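# Slot the cart's parcel into the desk row's gap

## Task

On the desk, three parcels stand in a line with an empty space between two of them. Take the parcel that is on the cart and set it in that space, aligned with the line, so that the arrows printed on its sides point upward. The three parcels already on the desk must stay upright and where they are now, though a slight shove is acceptable. When finished, open the gripper and move the robot away. Success requires that the placed parcel stands on its own, not held up by the robot; if it topples or is left leaning, the task fails.

## Robot and tools

Robot: a Hello Robot Stretch 3 with a single arm. It has a two-wheeled base (0.33 m long, 0.34 m wide), a lift that moves the arm up and down a mast, and a telescoping arm that reaches out to the robot's right side. The arm cannot slide forward or back, so the gripper is moved along the robot's forward direction by driving the base. Turning in place pivots about a point between the drive wheels, 0.05 m behind the front edge. With the arm in and the wrist folded, the turning sweep has a radius of 0.28 m; an unfolded level wrist reaches past that.

Frames: the base frame has its origin on the floor between the drive wheels, x forward, y left, z up. hand_pose is reported in this frame, at the point where closed fingertips meet. The odometry frame is the base frame as it stood at the start. Heading is positive to the left, from -3.142 to 3.142.

Cameras: head_camera and nav_camera are on the head and both turn with head_pan_rad and head_tilt_rad; wrist_camera rides on the gripper. Calibration lines give K and T_world_to_cam, where 'world' is the base frame.

Tool execute_actions takes "actions", a list run in order. Each action may hold "robot", "steps" (1 to 450 control steps, 30 per second, default 1) and "until" (only together with steps). {"steps": n} on its own simply waits. "robot" is one command, a list of up to 8 commands done in sequence (with {"pause_s": s} entries, s at most 15), or {"stop": true}, which brakes everything and clears the queue. A command may contain:
- "base": exactly one of {"translate_m": d} (relative drive in metres from where the base is when the command begins, forward positive, |d| at most 1) or {"rotate_rad": d} (relative turn in radians, left/counter-clockwise positive, |d| at most 3.2). No sideways motion.
- "joints": absolute targets by name; unnamed joints keep their previous target. Ranges: lift_m 0 to 1.1 (arm height); arm_m 0 to 0.52 (extension); wrist_yaw_rad -1.345 to 4.42 (0 along the arm, positive swings toward the front, 3.0 folded over the base); wrist_pitch_rad -1.57 to 0.451 (0 level, negative tips fingers down); wrist_roll_rad -2.911 to 2.911; gripper_m -0.089 to 0.179 (larger is wider; actual fingertip gap is 0.007 smaller near closed, 0.025 smaller fully open, zero below 0.007); head_pan_rad -3.953 to 1.73 (0 forward, positive left, -1.57 looks along the arm); head_tilt_rad -1.53 to 0.419 (negative looks down).
- "contact_limits": {"arm_m": effort %, 1 to 100}, how hard the arm may push before a contact_stop; lower is gentler.
Any invalid value rejects the entire call with nothing run. New commands override at once; motions continue between calls and while you think.

"until" uses {"robot": {...}}, {"any": {"status": "ended"}} or {"all": ...}. {"robot": {"status": "ended"}} fires when nothing reads moving and no queue runs. Fields take comparisons like [">", 0.3] or a status word / ["!=", "moving"].

Tool zoom_image: {"camera": one of head_camera, nav_camera, wrist_camera, "region": [x0, y0, x1, y1]} in pixels of that camera's latest image, top-left origin, at most 504 x 504.

Tool finished_scene: {"scene": number}; ends the scene irreversibly and reports success. Only call it after every motion has ended.

Results: base_status shows progress as (travelled of goal). joint_goals, joint_status (moving, done, off_target, contact_stop, time_out, stopped, not_commanded, torque_fault), measured_speeds, motor_effort (% with peak in brackets; positive pushes toward larger values), refusals, queue (idle/running/done/dropped/stopped), queue_left. on_its_own appears when the robot changed a goal itself, a joint is slack or its servo is off, or base_tilt drifts 3 degrees or more. lidar_m: 12 distances in 30-degree sectors starting straight ahead and going counter-clockwise, at 0.17 m height. wrist_depth_mm and head_depth_mm: 7x7 median depths. 'refused:', 'dropped:' and 'replaced:' lines explain queue events.

Order and practice: look first (empty actions list), locate cart parcel and gap, approach with the arm stowed (lift below 0.30, arm below 0.03, yaw above 2.54 allows full speed), unfold the wrist only with lift 0.32 to 0.95, pitch -0.4, roll near 0. With yaw below -0.4 keep pitch at -0.5 or lower. Grip by commanding gripper_m below the parcel width; release by opening at least 0.02 beyond the contact value. Readings never confirm a hold, so check with cameras.

Avoid: pushing something rigid with the gripper above about 0.45 m (tipping), repeated pushes after a contact_stop, driving while holding or snagged on something fixed, hard wrist pushes (servo shuts off for 10 s), dropping or slamming the parcel, and knocking the desk parcels over. If the base leans, back off in small steps, release the contact, and lower the lift to about 0.2.

Each tool is called in YAML: its name, and indented under it one key for each argument.

## Session

I'll start by looking at the scene.

execute_actions:
  actions: []

Scene clock: 0.00 s.
robot.base_odometry: x=+0.000 y=+0.000 heading=+0.000 (m, m, rad; robot's odometry frame)
robot.turned_by_wheels: +0.000 (rad since the last result)
robot.turned_by_imu: +0.000 (rad since the last result)
robot.base_tilt: forward=-0.8 right=+1.9 (deg)
robot.lidar_m: 1.32 1.21 1.55 2.13 2.15 2.16 2.34 2.25 1.83 2.09 2.01 2.08
robot.head_depth_mm: 1728 2075 2057 2057 2032 2019 1976 / 1723 1928 1902 1881 1888 1872 1833 / 1722 1791 1772 1769 1761 1749 1745 / 1635 1667 1666 1663 1639 1631 1631 / 1554 1573 1559 1553 1461 1470 1354 / 1489 1486 1475 1468 1427 1400 1358 / 1407 1401 1393 1387 1360 1335 1297
robot.base_status: not_commanded
robot.joint_positions: lift_m=+0.307 arm_m=+0.001 wrist_yaw_rad=+3.064 wrist_pitch_rad=-0.416 wrist_roll_rad=-0.008 gripper_m=+0.037 head_pan_rad=+0.009 head_tilt_rad=-0.020
robot.joint_goals: lift_m=+0.307 arm_m=+0.001 wrist_yaw_rad=+3.064 wrist_pitch_rad=-0.416 wrist_roll_rad=-0.008 gripper_m=+0.037 head_pan_rad=+0.009 head_tilt_rad=-0.020
robot.joint_status: lift_m=not_commanded arm_m=not_commanded wrist_yaw_rad=not_commanded wrist_pitch_rad=not_commanded wrist_roll_rad=not_commanded gripper_m=not_commanded head_pan_rad=not_commanded head_tilt_rad=not_commanded
robot.measured_speeds: translate_m=+0.000 rotate_rad=+0.000 lift_m=+0.000 arm_m=+0.000 wrist_yaw_rad=+0.000 wrist_pitch_rad=+0.000 wrist_roll_rad=+0.000 head_pan_rad=+0.000 head_tilt_rad=+0.000
robot: refusals=0 queue=idle queue_left=0
robot.motor_effort: left_wheel=+0 right_wheel=-2 lift_m=+19 arm_m=-1 wrist_yaw_rad=+0 wrist_pitch_rad=+5 wrist_roll_rad=+0 gripper_m=+0 head_pan_rad=-1 head_tilt_rad=+2 (%)
robot.hand_pose: x=-0.0039 y=+0.0776 z=+0.3202 quat_wxyz=(+0.172, +0.694, +0.120, +0.689) (m; robot's base frame)
robot.wrist_depth_mm: - - - - - - - / - - - - - - - / 917 907 899 903 884 891 883 / 719 721 709 701 697 699 696 / 589 595 - 580 576 582 573 / 498 500 - 512 486 493 495 / 441 - - - 432 427 426
pictures: head_camera (sideways: a quarter turn clockwise sets it upright), nav_camera (sideways: a quarter turn counterclockwise sets it upright), wrist_camera
Images, in order (width x height): head_camera 896x504, nav_camera 672x504, wrist_camera 644x364.

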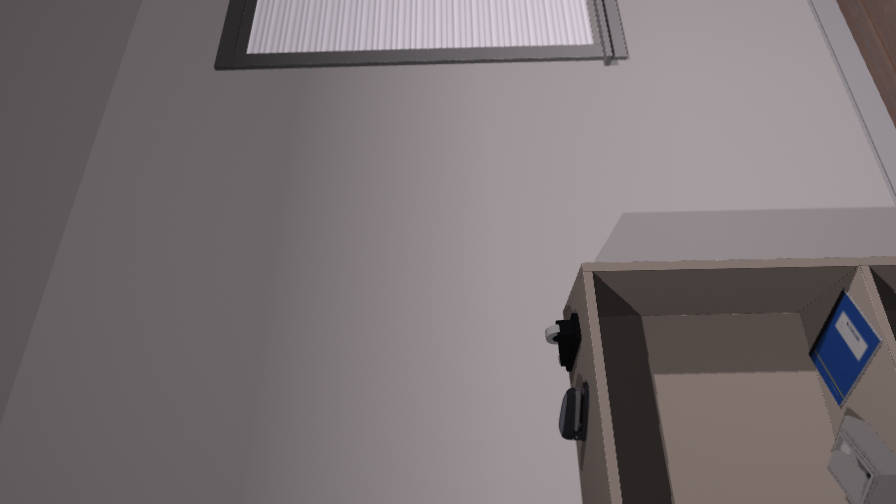

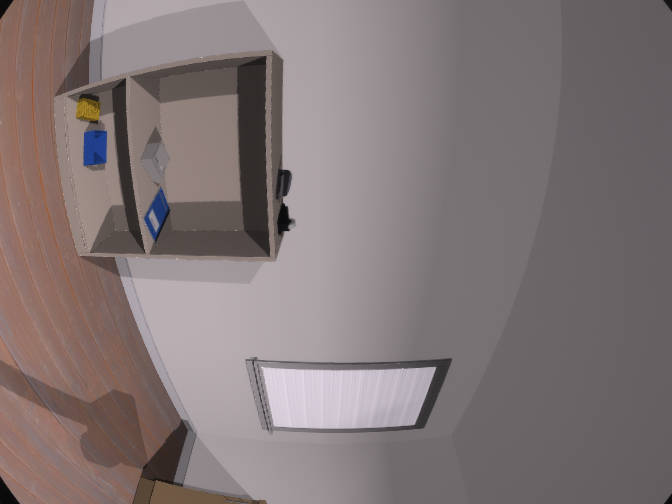

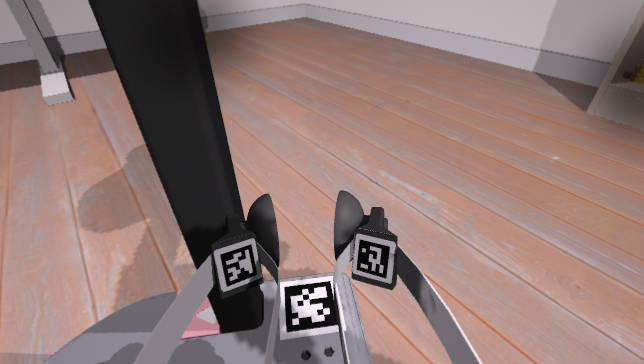

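execute_actions:
  actions:
    - {"robot": {"joints": {"head_pan_rad": -1.57, "head_tilt_rad": -0.4}}, "steps": 90, "until": {"robot": {"status": "ended"}}}

execute_actions:
  actions:
    - {"robot": {"joints": {"head_pan_rad": -3.1, "head_tilt_rad": -0.4}}, "steps": 90, "until": {"robot": {"status": "ended"}}}

execute_actions:
  actions:
    - {"robot": {"joints": {"head_pan_rad": 1.57, "head_tilt_rad": -0.4}}, "steps": 150, "until": {"robot": {"status": "ended"}}}

Scene clock: 6.87 s.
robot.base_odometry: x=+0.000 y=+0.000 heading=+0.000 (m, m, rad; robot's odometry frame)
robot.turned_by_wheels: +0.000 (rad since the last result)
robot.turned_by_imu: -0.001 (rad since the last result)
robot.base_tilt: forward=-0.7 right=+1.9 (deg)
robot.lidar_m: 1.32 1.21 1.55 2.13 2.16 2.16 2.34 2.26 1.83 2.08 2.01 2.08
robot.head_depth_mm: 2532 2683 2811 2911 2316 1717 1354 / 2777 2982 3212 3291 2357 1731 1360 / 2689 2881 3090 3294 2349 1731 1372 / 2556 2710 2842 2422 2384 1737 1378 / 2414 2578 2588 2248 2289 1747 1383 / 2274 2412 2481 2106 2219 1762 1385 / 2179 2292 2345 1982 2105 1756 1387
robot.base_status: not_commanded
robot.joint_positions: lift_m=+0.307 arm_m=+0.001 wrist_yaw_rad=+3.064 wrist_pitch_rad=-0.416 wrist_roll_rad=-0.008 gripper_m=+0.037 head_pan_rad=-1.563 head_tilt_rad=-0.395
robot.joint_goals: lift_m=+0.307 arm_m=+0.001 wrist_yaw_rad=+3.064 wrist_pitch_rad=-0.416 wrist_roll_rad=-0.008 gripper_m=+0.037 head_pan_rad=-1.570 head_tilt_rad=-0.400
robot.joint_status: lift_m=not_commanded arm_m=not_commanded wrist_yaw_rad=not_commanded wrist_pitch_rad=not_commanded wrist_roll_rad=not_commanded gripper_m=not_commanded head_pan_rad=done head_tilt_rad=done
robot.measured_speeds: translate_m=+0.000 rotate_rad=+0.000 lift_m=+0.000 arm_m=+0.000 wrist_yaw_rad=+0.000 wrist_pitch_rad=+0.000 wrist_roll_rad=+0.000 head_pan_rad=+0.000 head_tilt_rad=+0.000
robot: refusals=0 queue=done queue_left=0
robot.motor_effort: left_wheel=+0(0) right_wheel=-1(1) lift_m=+19(20) arm_m=-1(1) wrist_yaw_rad=+0(1) wrist_pitch_rad=+5(5) wrist_roll_rad=+0(0) gripper_m=+0(0) head_pan_rad=-5(57) head_tilt_rad=-3(28) (%)
robot.hand_pose: x=-0.0039 y=+0.0776 z=+0.3202 quat_wxyz=(+0.172, +0.694, +0.120, +0.689) (m; robot's base frame)
robot.wrist_depth_mm: - - - - - - - / - - - - - - - / 917 917 908 907 892 886 891 / 720 718 700 697 709 692 697 / 592 585 - 585 582 576 575 / 502 499 - 510 486 494 488 / 443 - - - 431 430 428
pictures: head_camera (sideways: a quarter turn clockwise sets it upright), nav_camera (sideways: a quarter turn counterclockwise sets it upright), wrist_camera
camera_calibration (this result's frames):
head_camera: T_world_to_cam=[[0.0373867, 0.357012, -0.933351, 1.23078], [0.998956, 0.0111716, 0.0442878, -0.0612935], [0.0262383, -0.934033, -0.356222, 0.422171], [0, 0, 0, 1]] pos_world=[0.00413752, -0.0443979, 1.30186]
nav_camera: T_world_to_cam=[[-0.000440496, -0.344328, 0.938849, -1.17334], [-0.997706, -0.063403, -0.0237215, 0.0852908], [0.0676938, -0.936706, -0.34351, 0.404217], [0, 0, 0, 1]] pos_world=[0.0572153, -0.0199729, 1.24246]
wrist_camera: T_world_to_cam=[[0.992169, -0.124882, -0.00229573, 0.00693625], [-0.0753331, -0.583646, -0.808506, 0.331725], [0.0996282, 0.802348, -0.588483, 0.295], [0, 0, 0, 1]] pos_world=[-0.0112824, -0.0422167, 0.44182]
Images, in order (width x height): head_camera 896x504, nav_camera 672x504, wrist_camera 644x364.

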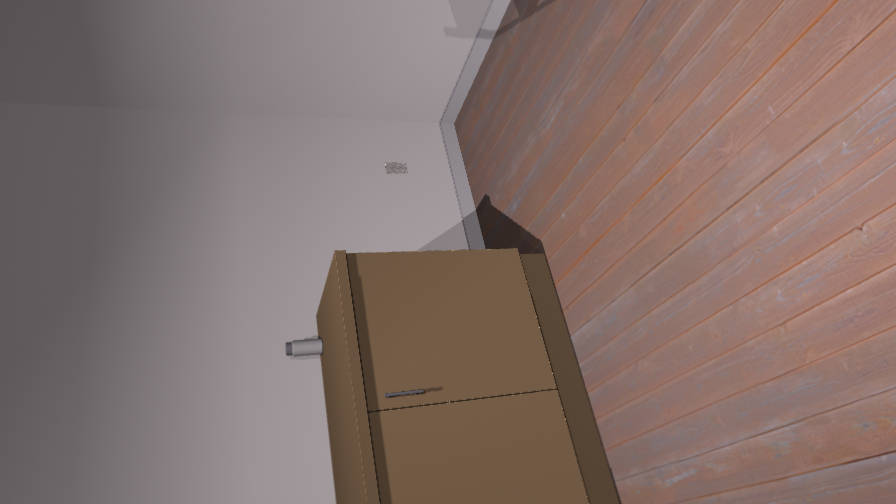

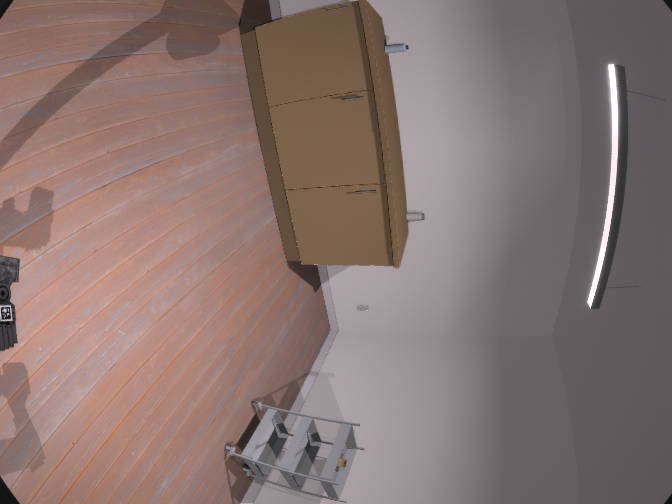

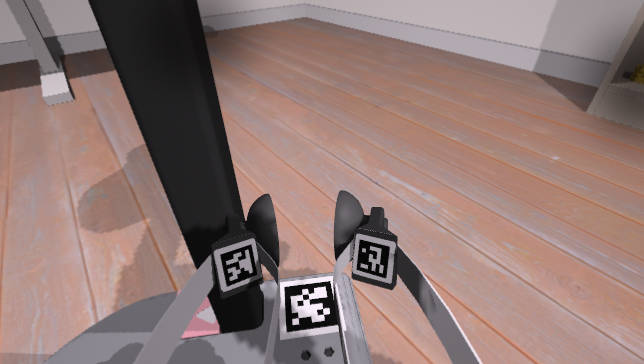

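Scene clock: 8.13 s.
robot.base_odometry: x=+0.000 y=+0.000 heading=+0.000 (m, m, rad; robot's odometry frame)
robot.turned_by_wheels: +0.000 (rad since the last result)
robot.turned_by_imu: +0.000 (rad since the last result)
robot.base_tilt: forward=-0.8 right=+1.8 (deg)
robot.lidar_m: 1.32 1.20 1.55 2.13 2.16 2.16 2.34 2.25 1.83 2.08 2.00 2.08
robot.head_depth_mm: 2476 2605 2700 2905 2324 1720 1360 / 2411 2567 2775 2995 2348 1727 1368 / 2257 2402 2567 2766 2368 1733 1372 / 2127 2283 2452 2629 2371 1749 1375 / 2023 2154 2320 2475 2380 1757 1386 / 1959 2063 2199 2339 2403 1758 1387 / 1864 1981 2087 2243 2302 1771 1388
robot.base_status: not_commanded
robot.joint_positions: lift_m=+0.307 arm_m=+0.001 wrist_yaw_rad=+3.064 wrist_pitch_rad=-0.416 wrist_roll_rad=-0.008 gripper_m=+0.037 head_pan_rad=-3.093 head_tilt_rad=-0.395
robot.joint_goals: lift_m=+0.307 arm_m=+0.001 wrist_yaw_rad=+3.064 wrist_pitch_rad=-0.416 wrist_roll_rad=-0.008 gripper_m=+0.037 head_pan_rad=-3.100 head_tilt_rad=-0.400
robot.joint_status: lift_m=not_commanded arm_m=not_commanded wrist_yaw_rad=not_commanded wrist_pitch_rad=not_commanded wrist_roll_rad=not_commanded gripper_m=not_commanded head_pan_rad=done head_tilt_rad=done
robot.measured_speeds: translate_m=+0.000 rotate_rad=+0.000 lift_m=+0.000 arm_m=+0.000 wrist_yaw_rad=+0.000 wrist_pitch_rad=+0.000 wrist_roll_rad=+0.000 head_pan_rad=+0.000 head_tilt_rad=+0.000
robot: refusals=0 queue=done queue_left=0
robot.motor_effort: left_wheel=+0(0) right_wheel=-1(1) lift_m=+19(19) arm_m=-1(1) wrist_yaw_rad=+0(1) wrist_pitch_rad=+5(5) wrist_roll_rad=+0(0) gripper_m=+1(1) head_pan_rad=-4(55) head_tilt_rad=-2(4) (%)
robot.hand_pose: x=-0.0039 y=+0.0776 z=+0.3202 quat_wxyz=(+0.172, +0.694, +0.120, +0.689) (m; robot's base frame)
robot.wrist_depth_mm: - - - - - - - / - - - - - - - / 916 918 909 899 883 890 876 / 721 714 706 709 694 694 693 / 584 589 - 586 582 575 571 / 494 498 - 515 488 490 489 / 446 - - - 432 427 431
pictures: head_camera (sideways: a quarter turn clockwise sets it upright), nav_camera (sideways: a quarter turn counterclockwise sets it upright), wrist_camera
camera_calibration (this result's frames):
head_camera: T_world_to_cam=[[0.358449, -0.0227882, -0.933271, 1.22872], [0.0518849, -0.997671, 0.0442885, -0.0555173], [-0.932106, -0.0642978, -0.356431, 0.42829], [0, 0, 0, 1]] pos_world=[-0.038341, 0.000150544, 1.30184]
nav_camera: T_world_to_cam=[[-0.34427, -0.0136101, 0.938772, -1.17114], [-0.104026, 0.994291, -0.0237339, 0.0798555], [-0.93309, -0.105828, -0.343721, 0.410596], [0, 0, 0, 1]] pos_world=[-0.0117587, -0.0518865, 1.24246]
wrist_camera: T_world_to_cam=[[0.992169, -0.124882, -0.0022956, 0.0069362], [-0.075333, -0.583646, -0.808506, 0.331725], [0.0996282, 0.802348, -0.588483, 0.295], [0, 0, 0, 1]] pos_world=[-0.0112824, -0.0422167, 0.44182]
Images, in order (width x height): head_camera 896x504, nav_camera 672x504, wrist_camera 644x364.

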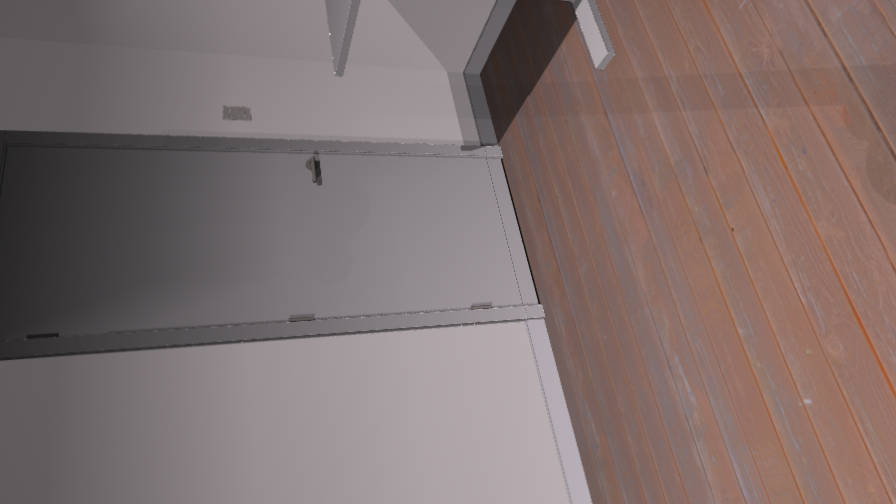

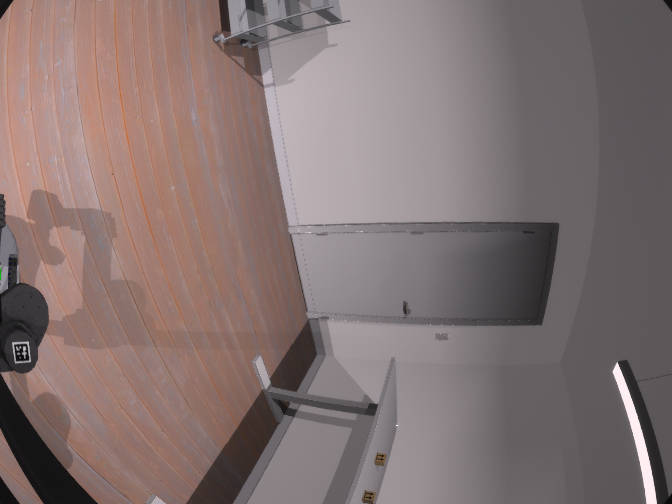

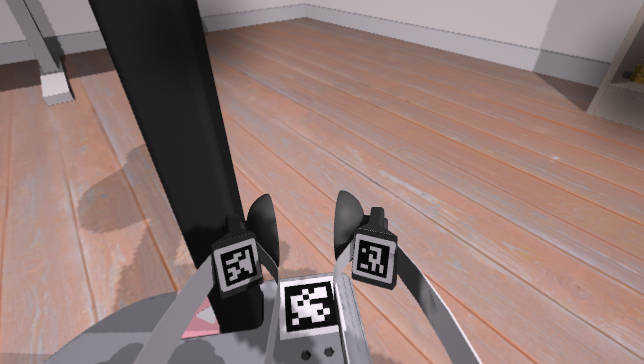

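Scene clock: 10.63 s.
robot.base_odometry: x=+0.000 y=+0.000 heading=+0.000 (m, m, rad; robot's odometry frame)
robot.turned_by_wheels: +0.000 (rad since the last result)
robot.turned_by_imu: +0.000 (rad since the last result)
robot.base_tilt: forward=-0.7 right=+1.9 (deg)
robot.lidar_m: 1.32 1.21 1.55 2.12 2.15 2.16 2.34 2.25 1.83 2.08 2.01 2.08
robot.head_depth_mm: 1643 1722 1823 1909 2018 1720 1363 / 1851 1962 2073 2213 2225 1730 1366 / 2131 2294 2411 2604 2354 1727 1371 / 2110 2248 2405 2592 2356 1739 1379 / 1996 2099 2254 2401 2407 1758 1380 / 1881 1984 2113 2250 2314 1756 1385 / 1789 1894 1997 2127 2226 1763 1430
robot.base_status: not_commanded
robot.joint_positions: lift_m=+0.307 arm_m=+0.001 wrist_yaw_rad=+3.064 wrist_pitch_rad=-0.416 wrist_roll_rad=-0.008 gripper_m=+0.037 head_pan_rad=+1.563 head_tilt_rad=-0.395
robot.joint_goals: lift_m=+0.307 arm_m=+0.001 wrist_yaw_rad=+3.064 wrist_pitch_rad=-0.416 wrist_roll_rad=-0.008 gripper_m=+0.037 head_pan_rad=+1.570 head_tilt_rad=-0.400
robot.joint_status: lift_m=not_commanded arm_m=not_commanded wrist_yaw_rad=not_commanded wrist_pitch_rad=not_commanded wrist_roll_rad=not_commanded gripper_m=not_commanded head_pan_rad=done head_tilt_rad=done
robot.measured_speeds: translate_m=+0.000 rotate_rad=+0.000 lift_m=+0.000 arm_m=+0.000 wrist_yaw_rad=+0.000 wrist_pitch_rad=+0.000 wrist_roll_rad=+0.000 head_pan_rad=+0.000 head_tilt_rad=+0.000
robot: refusals=0 queue=done queue_left=0
robot.motor_effort: left_wheel=+0(0) right_wheel=-1(1) lift_m=+20(19) arm_m=-1(1) wrist_yaw_rad=+0(0) wrist_pitch_rad=+5(5) wrist_roll_rad=+0(0) gripper_m=+0(0) head_pan_rad=+5(56) head_tilt_rad=-2(2) (%)
robot.hand_pose: x=-0.0039 y=+0.0776 z=+0.3202 quat_wxyz=(+0.172, +0.694, +0.120, +0.689) (m; robot's base frame)
robot.wrist_depth_mm: - - - - - - - / - - - - - - - / 909 915 884 901 880 871 883 / 720 716 714 705 701 697 694 / 592 594 - 581 581 580 569 / 499 496 - 517 489 490 487 / 438 - - - 429 428 424
pictures: head_camera (sideways: a quarter turn clockwise sets it upright), nav_camera (sideways: a quarter turn counterclockwise sets it upright), wrist_camera
camera_calibration (this result's frames):
head_camera: T_world_to_cam=[[-0.0431195, -0.356575, -0.933271, 1.23117], [-0.999007, 0.00488959, 0.0442885, -0.0491068], [-0.0112288, 0.934254, -0.356431, 0.422673], [0, 0, 0, 1]] pos_world=[0.00877559, 0.0443606, 1.30184]
nav_camera: T_world_to_cam=[[0.00597432, 0.344487, 0.938772, -1.17328], [0.998596, 0.0473597, -0.0237339, 0.0731295], [-0.052636, 0.937596, -0.343721, 0.405225], [0, 0, 0, 1]] pos_world=[-0.0446879, 0.0207782, 1.24246]
wrist_camera: T_world_to_cam=[[0.992169, -0.124882, -0.00229564, 0.00693618], [-0.0753331, -0.583646, -0.808506, 0.331725], [0.0996284, 0.802348, -0.588483, 0.295], [0, 0, 0, 1]] pos_world=[-0.0112824, -0.0422167, 0.44182]
Images, in order (width x height): head_camera 896x504, nav_camera 672x504, wrist_camera 644x364.

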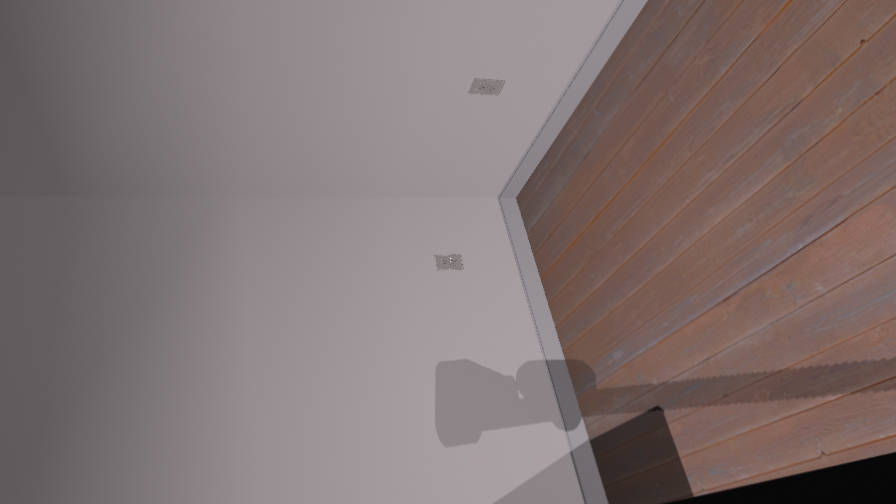

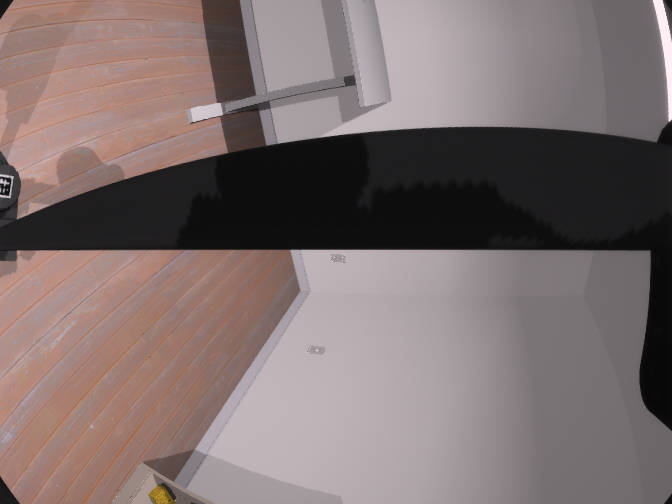

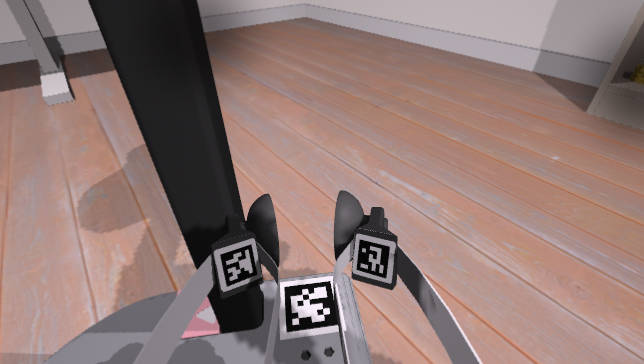

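execute_actions:
  actions:
    - {"robot": {"joints": {"head_pan_rad": -2.3, "head_tilt_rad": -0.35}}, "steps": 150, "until": {"robot": {"status": "ended"}}}

Scene clock: 16.53 s.
robot.base_odometry: x=+0.000 y=+0.000 heading=+0.000 (m, m, rad; robot's odometry frame)
robot.turned_by_wheels: +0.000 (rad since the last result)
robot.turned_by_imu: -0.001 (rad since the last result)
robot.base_tilt: forward=-0.8 right=+1.8 (deg)
robot.lidar_m: 1.32 1.21 1.55 2.13 2.16 2.16 2.34 2.26 1.82 2.08 2.01 2.08
robot.head_depth_mm: 1838 1943 2062 2199 2316 1778 1410 / 1899 2022 2136 2292 2373 1800 1408 / 1977 2082 2236 2404 2479 1810 1405 / 2045 2159 2329 2393 2254 1813 1415 / 2124 2268 2432 2282 2268 1828 1422 / 2186 2351 2526 2736 2426 1820 1431 / 2285 2433 2662 2879 2595 1833 1432
robot.base_status: not_commanded
robot.joint_positions: lift_m=+0.307 arm_m=+0.001 wrist_yaw_rad=+3.064 wrist_pitch_rad=-0.416 wrist_roll_rad=-0.008 gripper_m=+0.037 head_pan_rad=-2.293 head_tilt_rad=-0.360
robot.joint_goals: lift_m=+0.307 arm_m=+0.001 wrist_yaw_rad=+3.064 wrist_pitch_rad=-0.416 wrist_roll_rad=-0.008 gripper_m=+0.037 head_pan_rad=-2.300 head_tilt_rad=-0.350
robot.joint_status: lift_m=not_commanded arm_m=not_commanded wrist_yaw_rad=not_commanded wrist_pitch_rad=not_commanded wrist_roll_rad=not_commanded gripper_m=not_commanded head_pan_rad=done head_tilt_rad=done
robot.measured_speeds: translate_m=+0.000 rotate_rad=+0.000 lift_m=+0.000 arm_m=+0.000 wrist_yaw_rad=+0.000 wrist_pitch_rad=+0.000 wrist_roll_rad=+0.000 head_pan_rad=+0.000 head_tilt_rad=+0.000
robot: refusals=0 queue=done queue_left=0
robot.motor_effort: left_wheel=+0(0) right_wheel=-1(1) lift_m=+20(19) arm_m=-1(1) wrist_yaw_rad=+0(0) wrist_pitch_rad=+5(5) wrist_roll_rad=+0(0) gripper_m=+0(1) head_pan_rad=-5(58) head_tilt_rad=+5(12) (%)
robot.hand_pose: x=-0.0039 y=+0.0776 z=+0.3202 quat_wxyz=(+0.172, +0.694, +0.120, +0.689) (m; robot's base frame)
robot.wrist_depth_mm: - - - - - - - / - - - - - - - / 928 910 903 885 891 869 874 / 713 718 708 697 704 697 692 / 591 589 - 584 577 574 577 / 504 496 - 508 486 494 492 / 446 - - - 427 426 429
pictures: head_camera (sideways: a quarter turn clockwise sets it upright), nav_camera (sideways: a quarter turn counterclockwise sets it upright), wrist_camera
camera_calibration (this result's frames):
head_camera: T_world_to_cam=[[0.243925, 0.216099, -0.945411, 1.24527], [0.752878, -0.656678, 0.0441484, -0.059613], [-0.61129, -0.722548, -0.322876, 0.382664], [0, 0, 0, 1]] pos_world=[-0.0249521, -0.0317546, 1.30347]
nav_camera: T_world_to_cam=[[-0.207812, -0.231146, 0.950466, -1.18724], [-0.786275, 0.617495, -0.0217429, 0.0814263], [-0.581882, -0.751846, -0.310066, 0.364654], [0, 0, 0, 1]] pos_world=[0.0294868, -0.0505417, 1.24327]
wrist_camera: T_world_to_cam=[[0.992169, -0.124882, -0.00229564, 0.00693622], [-0.075333, -0.583646, -0.808506, 0.331725], [0.0996282, 0.802348, -0.588483, 0.295], [0, 0, 0, 1]] pos_world=[-0.0112824, -0.0422167, 0.44182]
Images, in order (width x height): head_camera 896x504, nav_camera 672x504, wrist_camera 644x364.

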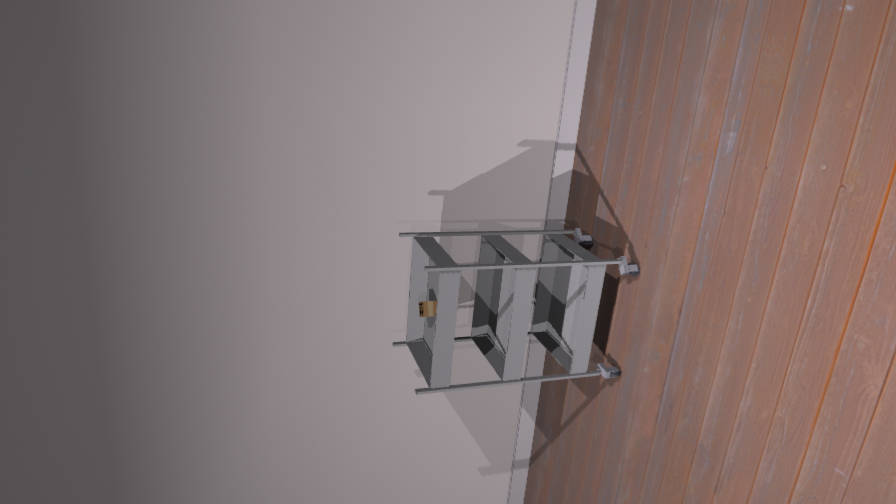

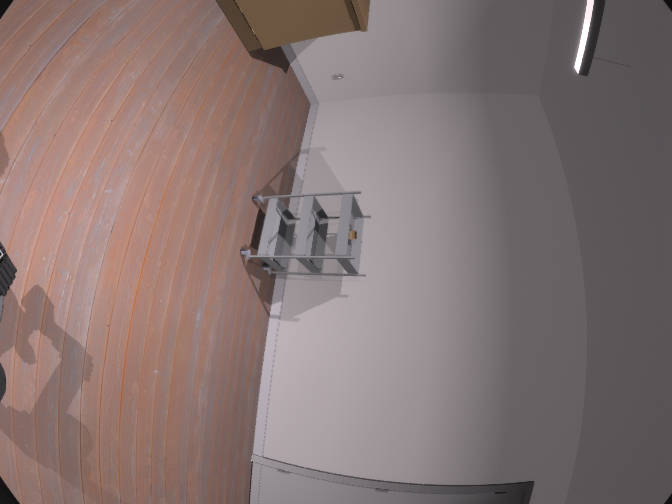

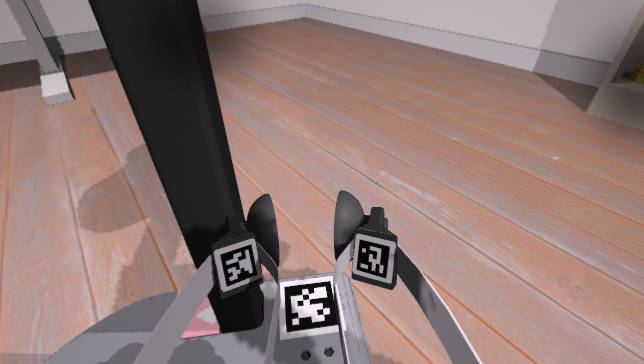

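zoom_image:
  camera: "head_camera"
  region: [380, 220, 520, 400]

Region (380, 220, 520, 400) of head_camera's 896x504 image, scaled by 2.800, with more detail than that image has.

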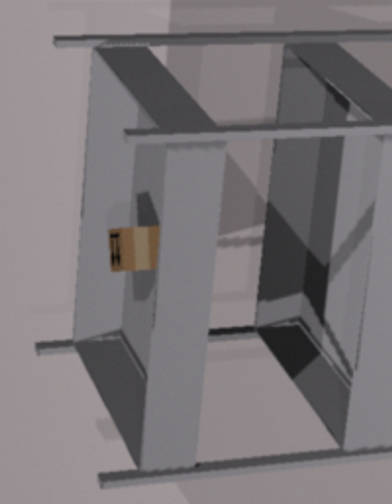

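execute_actions:
  actions:
    - {"robot": {"joints": {"lift_m": 0.27, "head_pan_rad": 0.0, "head_tilt_rad": -0.5}}, "steps": 60, "until": {"robot": {"lift_m": ["<", 0.29]}}}
    - {"robot": [{"base": {"rotate_rad": -2.007}}, {"base": {"translate_m": 1.0}}, {"base": {"translate_m": 0.61}}, {"base": {"rotate_rad": 0.925}}], "steps": 450, "until": {"robot": {"status": "ended"}}}

Scene clock: 69.83 s.
robot.base_odometry: x=-0.680 y=-1.459 heading=-1.082 (m, m, rad; robot's odometry frame)
robot.turned_by_wheels: -1.082 (rad since the last result)
robot.turned_by_imu: -1.054 (rad since the last result)
robot.base_tilt: forward=-0.7 right=+1.9 (deg)
robot.lidar_m: 1.09 1.11 1.49 2.50 2.69 2.86 2.64 1.39 0.44 0.42 0.44 1.34
robot.head_depth_mm: 1386 1500 1653 1828 1933 1563 1264 / 1379 1502 1636 1816 1946 1565 1272 / 1378 1501 1634 1802 1953 1576 1281 / 1374 1492 1636 1803 1955 1582 1278 / 1371 1493 1585 1746 1699 1519 1283 / 1371 1487 1467 1135 1265 1444 1287 / 1366 1479 1552 1136 1265 1449 1290
robot.base_status: done (rotate_rad +0.9249 of +0.9250)
robot.joint_positions: lift_m=+0.270 arm_m=+0.001 wrist_yaw_rad=+3.064 wrist_pitch_rad=-0.416 wrist_roll_rad=-0.008 gripper_m=+0.037 head_pan_rad=-0.007 head_tilt_rad=-0.495
robot.joint_goals: lift_m=+0.270 arm_m=+0.001 wrist_yaw_rad=+3.064 wrist_pitch_rad=-0.416 wrist_roll_rad=-0.008 gripper_m=+0.037 head_pan_rad=+0.000 head_tilt_rad=-0.500
robot.joint_status: lift_m=done arm_m=not_commanded wrist_yaw_rad=not_commanded wrist_pitch_rad=not_commanded wrist_roll_rad=not_commanded gripper_m=not_commanded head_pan_rad=done head_tilt_rad=done
robot.measured_speeds: translate_m=+0.000 rotate_rad=+0.000 lift_m=+0.000 arm_m=+0.000 wrist_yaw_rad=+0.000 wrist_pitch_rad=+0.000 wrist_roll_rad=+0.000 head_pan_rad=+0.000 head_tilt_rad=+0.000
robot: refusals=0 queue=done queue_left=0
robot.motor_effort: left_wheel=-3(13) right_wheel=+1(8) lift_m=+13(20) arm_m=-1(1) wrist_yaw_rad=-1(0) wrist_pitch_rad=+5(5) wrist_roll_rad=+0(0) gripper_m=+0(0) head_pan_rad=+5(55) head_tilt_rad=-3(19) (%)
robot.hand_pose: x=-0.0039 y=+0.0776 z=+0.2835 quat_wxyz=(+0.173, +0.694, +0.120, +0.689) (m; robot's base frame)
robot.wrist_depth_mm: - - - - - - - / - - - - - - - / 830 833 822 823 833 821 787 / 654 652 651 643 655 630 632 / 541 542 - 538 528 532 530 / 461 487 - - 447 452 448 / - - - - 393 392 391
pictures: head_camera (sideways: a quarter turn clockwise sets it upright), nav_camera (sideways: a quarter turn counterclockwise sets it upright), wrist_camera
camera_calibration (this result's frames):
head_camera: T_world_to_cam=[[-0.447951, 0.0433628, -0.893006, 1.1811], [0.00822975, 0.998981, 0.0443805, -0.055365], [0.89402, 0.0125311, -0.447851, 0.536117], [0, 0, 0, 1]] pos_world=[0.0502312, -0.00262538, 1.29729]
nav_camera: T_world_to_cam=[[0.436434, -0.00623506, 0.899715, -1.12493], [0.0458091, -0.998525, -0.0291409, 0.0859774], [0.89857, 0.0539332, -0.435504, 0.518864], [0, 0, 0, 1]] pos_world=[0.0207852, 0.0508525, 1.24059]
wrist_camera: T_world_to_cam=[[0.992169, -0.124884, -0.00227491, 0.00683945], [-0.07536, -0.583993, -0.808253, 0.30195], [0.0996089, 0.802095, -0.588831, 0.273586], [0, 0, 0, 1]] pos_world=[-0.0112825, -0.0422508, 0.405164]
Images, in order (width x height): head_camera 896x504, nav_camera 672x504, wrist_camera 644x364.

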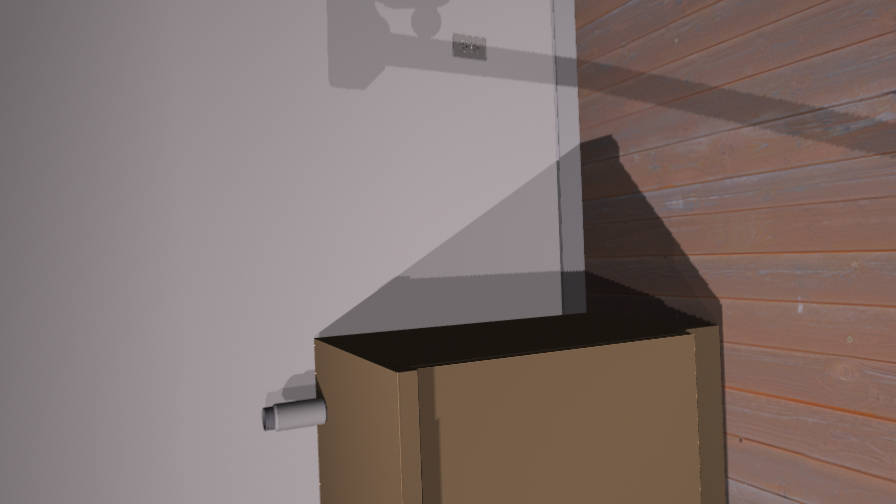

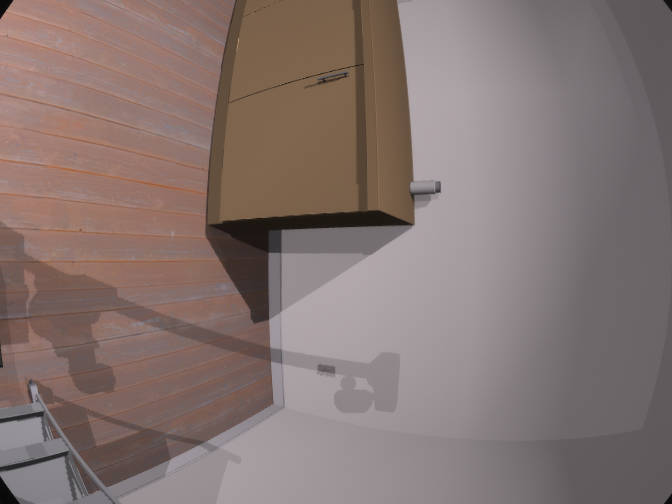

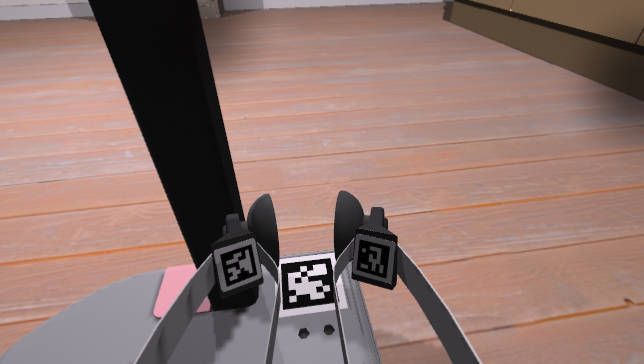

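Now I'll look at the cart on the right, and raise the lift and unfold the wrist.

execute_actions:
  actions:
    - {"robot": {"joints": {"head_pan_rad": -1.57, "head_tilt_rad": -0.8, "lift_m": 0.9}}, "steps": 200, "until": {"robot": {"status": "ended"}}}

Scene clock: 83.20 s.
robot.base_odometry: x=-0.680 y=-1.459 heading=-1.082 (m, m, rad; robot's odometry frame)
robot.turned_by_wheels: +0.000 (rad since the last result)
robot.turned_by_imu: -0.002 (rad since the last result)
robot.base_tilt: forward=-0.8 right=+1.9 (deg)
robot.lidar_m: 1.09 1.11 1.49 2.49 2.68 2.87 2.64 1.40 0.44 0.42 0.44 1.35
robot.head_depth_mm: 797 917 1067 1182 - - 1108 / 797 912 1063 896 775 - 1104 / 797 911 1058 894 760 - - / 797 908 1058 893 774 - 1118 / 796 906 1056 885 768 - 1103 / 791 908 1056 1255 1428 1298 1123 / 789 905 1050 1259 1476 1302 1131
robot.base_status: done (rotate_rad +0.9249 of +0.9250)
robot.joint_positions: lift_m=+0.900 arm_m=+0.001 wrist_yaw_rad=+3.064 wrist_pitch_rad=-0.416 wrist_roll_rad=-0.008 gripper_m=+0.037 head_pan_rad=-1.563 head_tilt_rad=-0.790
robot.joint_goals: lift_m=+0.900 arm_m=+0.001 wrist_yaw_rad=+3.064 wrist_pitch_rad=-0.416 wrist_roll_rad=-0.008 gripper_m=+0.037 head_pan_rad=-1.570 head_tilt_rad=-0.800
robot.joint_status: lift_m=done arm_m=not_commanded wrist_yaw_rad=not_commanded wrist_pitch_rad=not_commanded wrist_roll_rad=not_commanded gripper_m=not_commanded head_pan_rad=done head_tilt_rad=done
robot.measured_speeds: translate_m=+0.000 rotate_rad=+0.000 lift_m=+0.000 arm_m=+0.000 wrist_yaw_rad=+0.000 wrist_pitch_rad=+0.000 wrist_roll_rad=+0.000 head_pan_rad=+0.000 head_tilt_rad=+0.000
robot: refusals=0 queue=done queue_left=0
robot.motor_effort: left_wheel=-3(3) right_wheel=+2(2) lift_m=+26(28) arm_m=-1(1) wrist_yaw_rad=+0(0) wrist_pitch_rad=+5(5) wrist_roll_rad=+0(0) gripper_m=+1(0) head_pan_rad=-3(58) head_tilt_rad=-5(29) (%)
robot.hand_pose: x=-0.0039 y=+0.0775 z=+0.9127 quat_wxyz=(+0.173, +0.694, +0.120, +0.689) (m; robot's base frame)
robot.wrist_depth_mm: - - - - - - - / - - - - - - - / - - - - - - - / - - - - - - - / - - - - - - - / - - - - - - - / - - - - - - -
pictures: head_camera (sideways: a quarter turn clockwise sets it upright), nav_camera (sideways: a quarter turn counterclockwise sets it upright), wrist_camera
camera_calibration (this result's frames):
head_camera: T_world_to_cam=[[0.0348257, 0.688814, -0.724101, 0.957948], [0.999094, -0.00627117, 0.042086, -0.0584054], [0.0244485, -0.724911, -0.688409, 0.854381], [0, 0, 0, 1]] pos_world=[0.00410294, -0.040864, 1.28427]
nav_camera: T_world_to_cam=[[0.00214661, -0.679207, 0.733944, -0.906154], [-0.997821, -0.0498515, -0.0432153, 0.110653], [0.0659403, -0.732252, -0.677834, 0.839215], [0, 0, 0, 1]] pos_world=[0.0570188, 0.00456674, 1.2387]
wrist_camera: T_world_to_cam=[[0.992169, -0.124884, -0.00226627, 0.00826171], [-0.0753713, -0.584138, -0.808147, 0.810349], [0.0996009, 0.801989, -0.588976, 0.644198], [0, 0, 0, 1]] pos_world=[-0.0112826, -0.0422516, 1.03432]
Images, in order (width x height): head_camera 896x504, nav_camera 672x504, wrist_camera 644x364.

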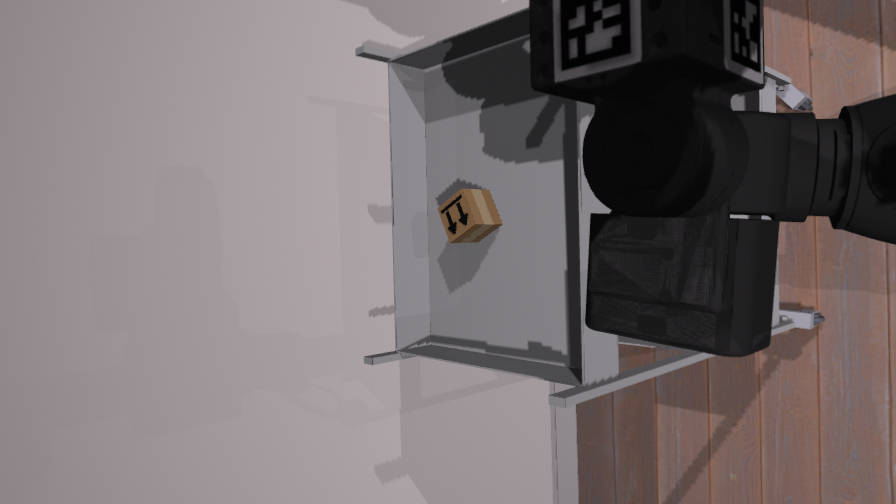

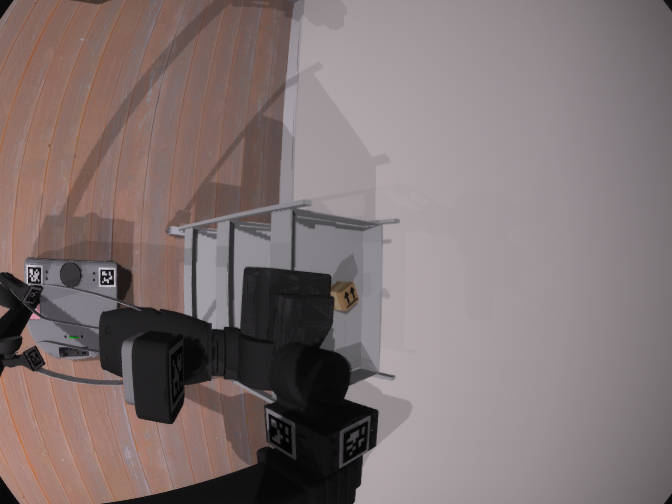

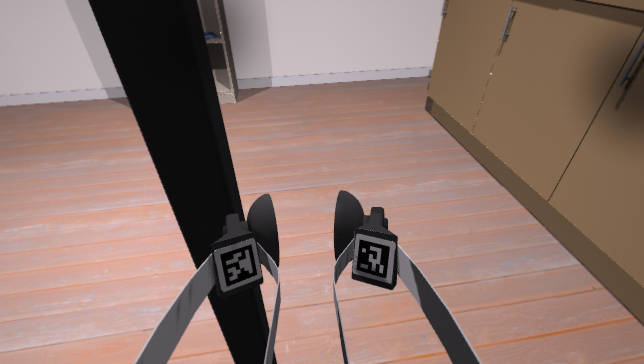

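zoom_image:
  camera: "head_camera"
  region: [400, 150, 540, 290]

Region (400, 150, 540, 290) of head_camera's 896x504 image, scaled by 3.600, with more detail than that image has.

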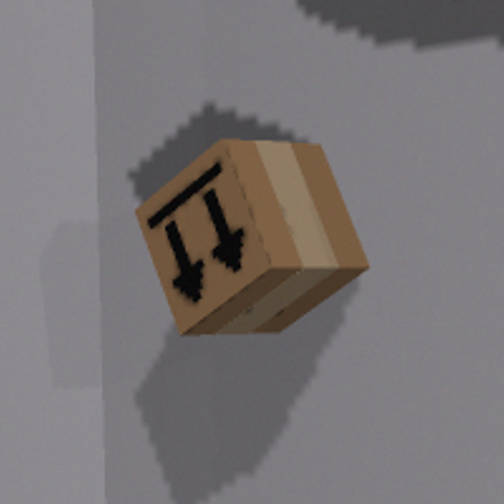

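execute_actions:
  actions:
    - {"robot": [{"joints": {"wrist_yaw_rad": 2.0, "arm_m": 0.2}}, {"joints": {"wrist_pitch_rad": -1.57, "gripper_m": 0.12}}], "steps": 300, "until": {"robot": {"status": "ended"}}}

Scene clock: 105.73 s.
robot.base_odometry: x=-0.680 y=-1.459 heading=-1.082 (m, m, rad; robot's odometry frame)
robot.turned_by_wheels: +0.000 (rad since the last result)
robot.turned_by_imu: -0.001 (rad since the last result)
robot.base_tilt: forward=-0.8 right=+1.9 (deg)
robot.lidar_m: 1.09 1.11 1.49 2.49 2.68 2.86 2.63 1.39 0.44 0.42 0.44 1.35
robot.head_depth_mm: 801 918 - 842 752 1201 1108 / 798 912 - 896 755 949 1102 / 800 911 - - 739 954 1097 / 796 909 1037 910 740 959 1101 / 796 908 1056 887 765 957 1104 / 792 905 1056 1257 1418 1303 1122 / 791 906 1050 1258 1477 1304 1129
robot.base_status: done (rotate_rad +0.9249 of +0.9250)
robot.joint_positions: lift_m=+0.900 arm_m=+0.200 wrist_yaw_rad=+2.001 wrist_pitch_rad=-1.560 wrist_roll_rad=-0.008 gripper_m=+0.120 head_pan_rad=-1.563 head_tilt_rad=-0.790
robot.joint_goals: lift_m=+0.900 arm_m=+0.200 wrist_yaw_rad=+2.000 wrist_pitch_rad=-1.570 wrist_roll_rad=-0.008 gripper_m=+0.120 head_pan_rad=-1.570 head_tilt_rad=-0.800
robot.joint_status: lift_m=done arm_m=done wrist_yaw_rad=done wrist_pitch_rad=done wrist_roll_rad=not_commanded gripper_m=done head_pan_rad=done head_tilt_rad=done
robot.measured_speeds: translate_m=+0.000 rotate_rad=+0.000 lift_m=+0.000 arm_m=+0.000 wrist_yaw_rad=+0.000 wrist_pitch_rad=+0.000 wrist_roll_rad=+0.000 head_pan_rad=+0.000 head_tilt_rad=+0.000
robot: refusals=0 queue=done queue_left=0
robot.motor_effort: left_wheel=-3(3) right_wheel=+2(2) lift_m=+26(26) arm_m=+3(3) wrist_yaw_rad=-1(3) wrist_pitch_rad=-1(3) wrist_roll_rad=+0(0) gripper_m=+1(83) head_pan_rad=-4(5) head_tilt_rad=-5(5) (%)
robot.hand_pose: x=-0.0408 y=-0.3538 z=+0.7818 quat_wxyz=(+0.690, +0.691, +0.151, +0.157) (m; robot's base frame)
robot.wrist_depth_mm: 806 819 824 830 843 257 253 / 835 - 845 862 507 268 271 / 864 - 897 886 280 278 283 / 888 911 907 801 283 291 296 / 933 934 946 578 254 301 303 / 951 - - 545 307 314 262 / - - - 323 319 325 334
pictures: head_camera (sideways: a quarter turn clockwise sets it upright), nav_camera (sideways: a quarter turn counterclockwise sets it upright), wrist_camera
camera_calibration (this result's frames):
head_camera: T_world_to_cam=[[0.0349556, 0.688905, -0.724008, 0.957826], [0.999093, -0.00646634, 0.0420841, -0.0584029], [0.0243103, -0.724822, -0.688507, 0.854509], [0, 0, 0, 1]] pos_world=[0.00409517, -0.0408613, 1.28427]
nav_camera: T_world_to_cam=[[0.00201855, -0.679307, 0.733852, -0.906033], [-0.997831, -0.0496564, -0.0432209, 0.11066], [0.0658007, -0.732173, -0.677933, 0.839344], [0, 0, 0, 1]] pos_world=[0.0570196, 0.00456562, 1.2387]
wrist_camera: T_world_to_cam=[[0.396347, -0.917089, 0.0430904, -0.349352], [-0.90258, -0.380624, 0.201184, -0.300986], [-0.168102, -0.118631, -0.978605, 0.884714], [0, 0, 0, 1]] pos_world=[0.0155234, -0.329994, 0.941393]
Images, in order (width x height): head_camera 896x504, nav_camera 672x504, wrist_camera 644x364.

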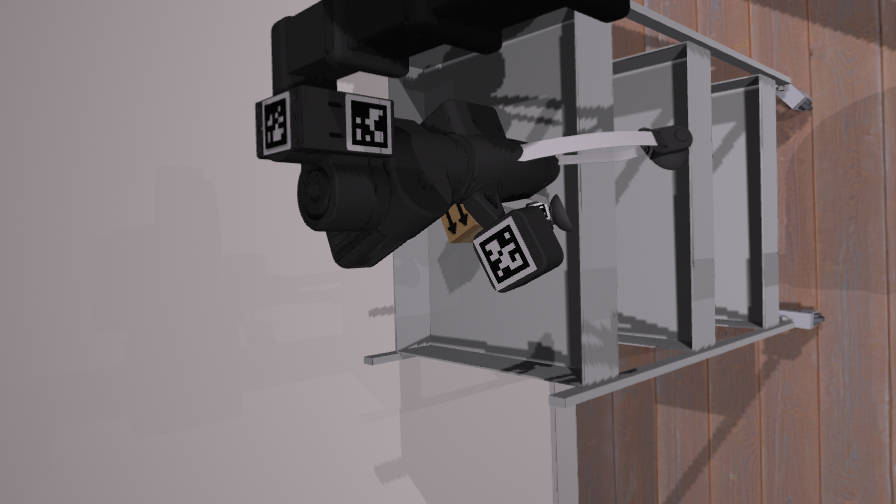

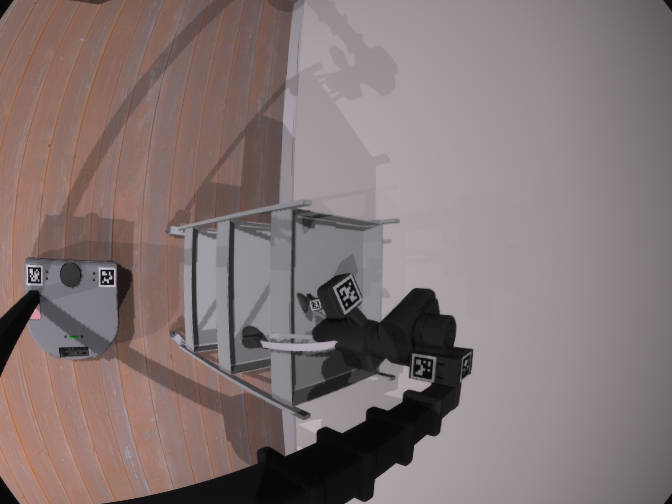

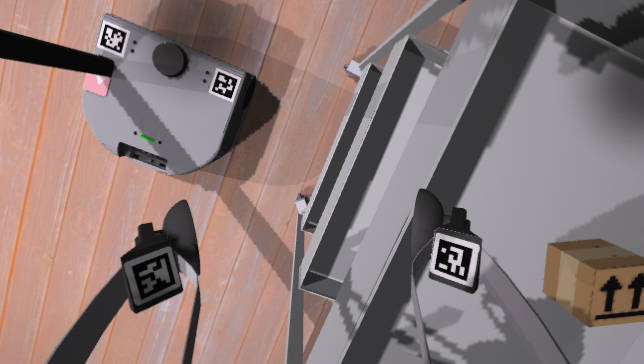

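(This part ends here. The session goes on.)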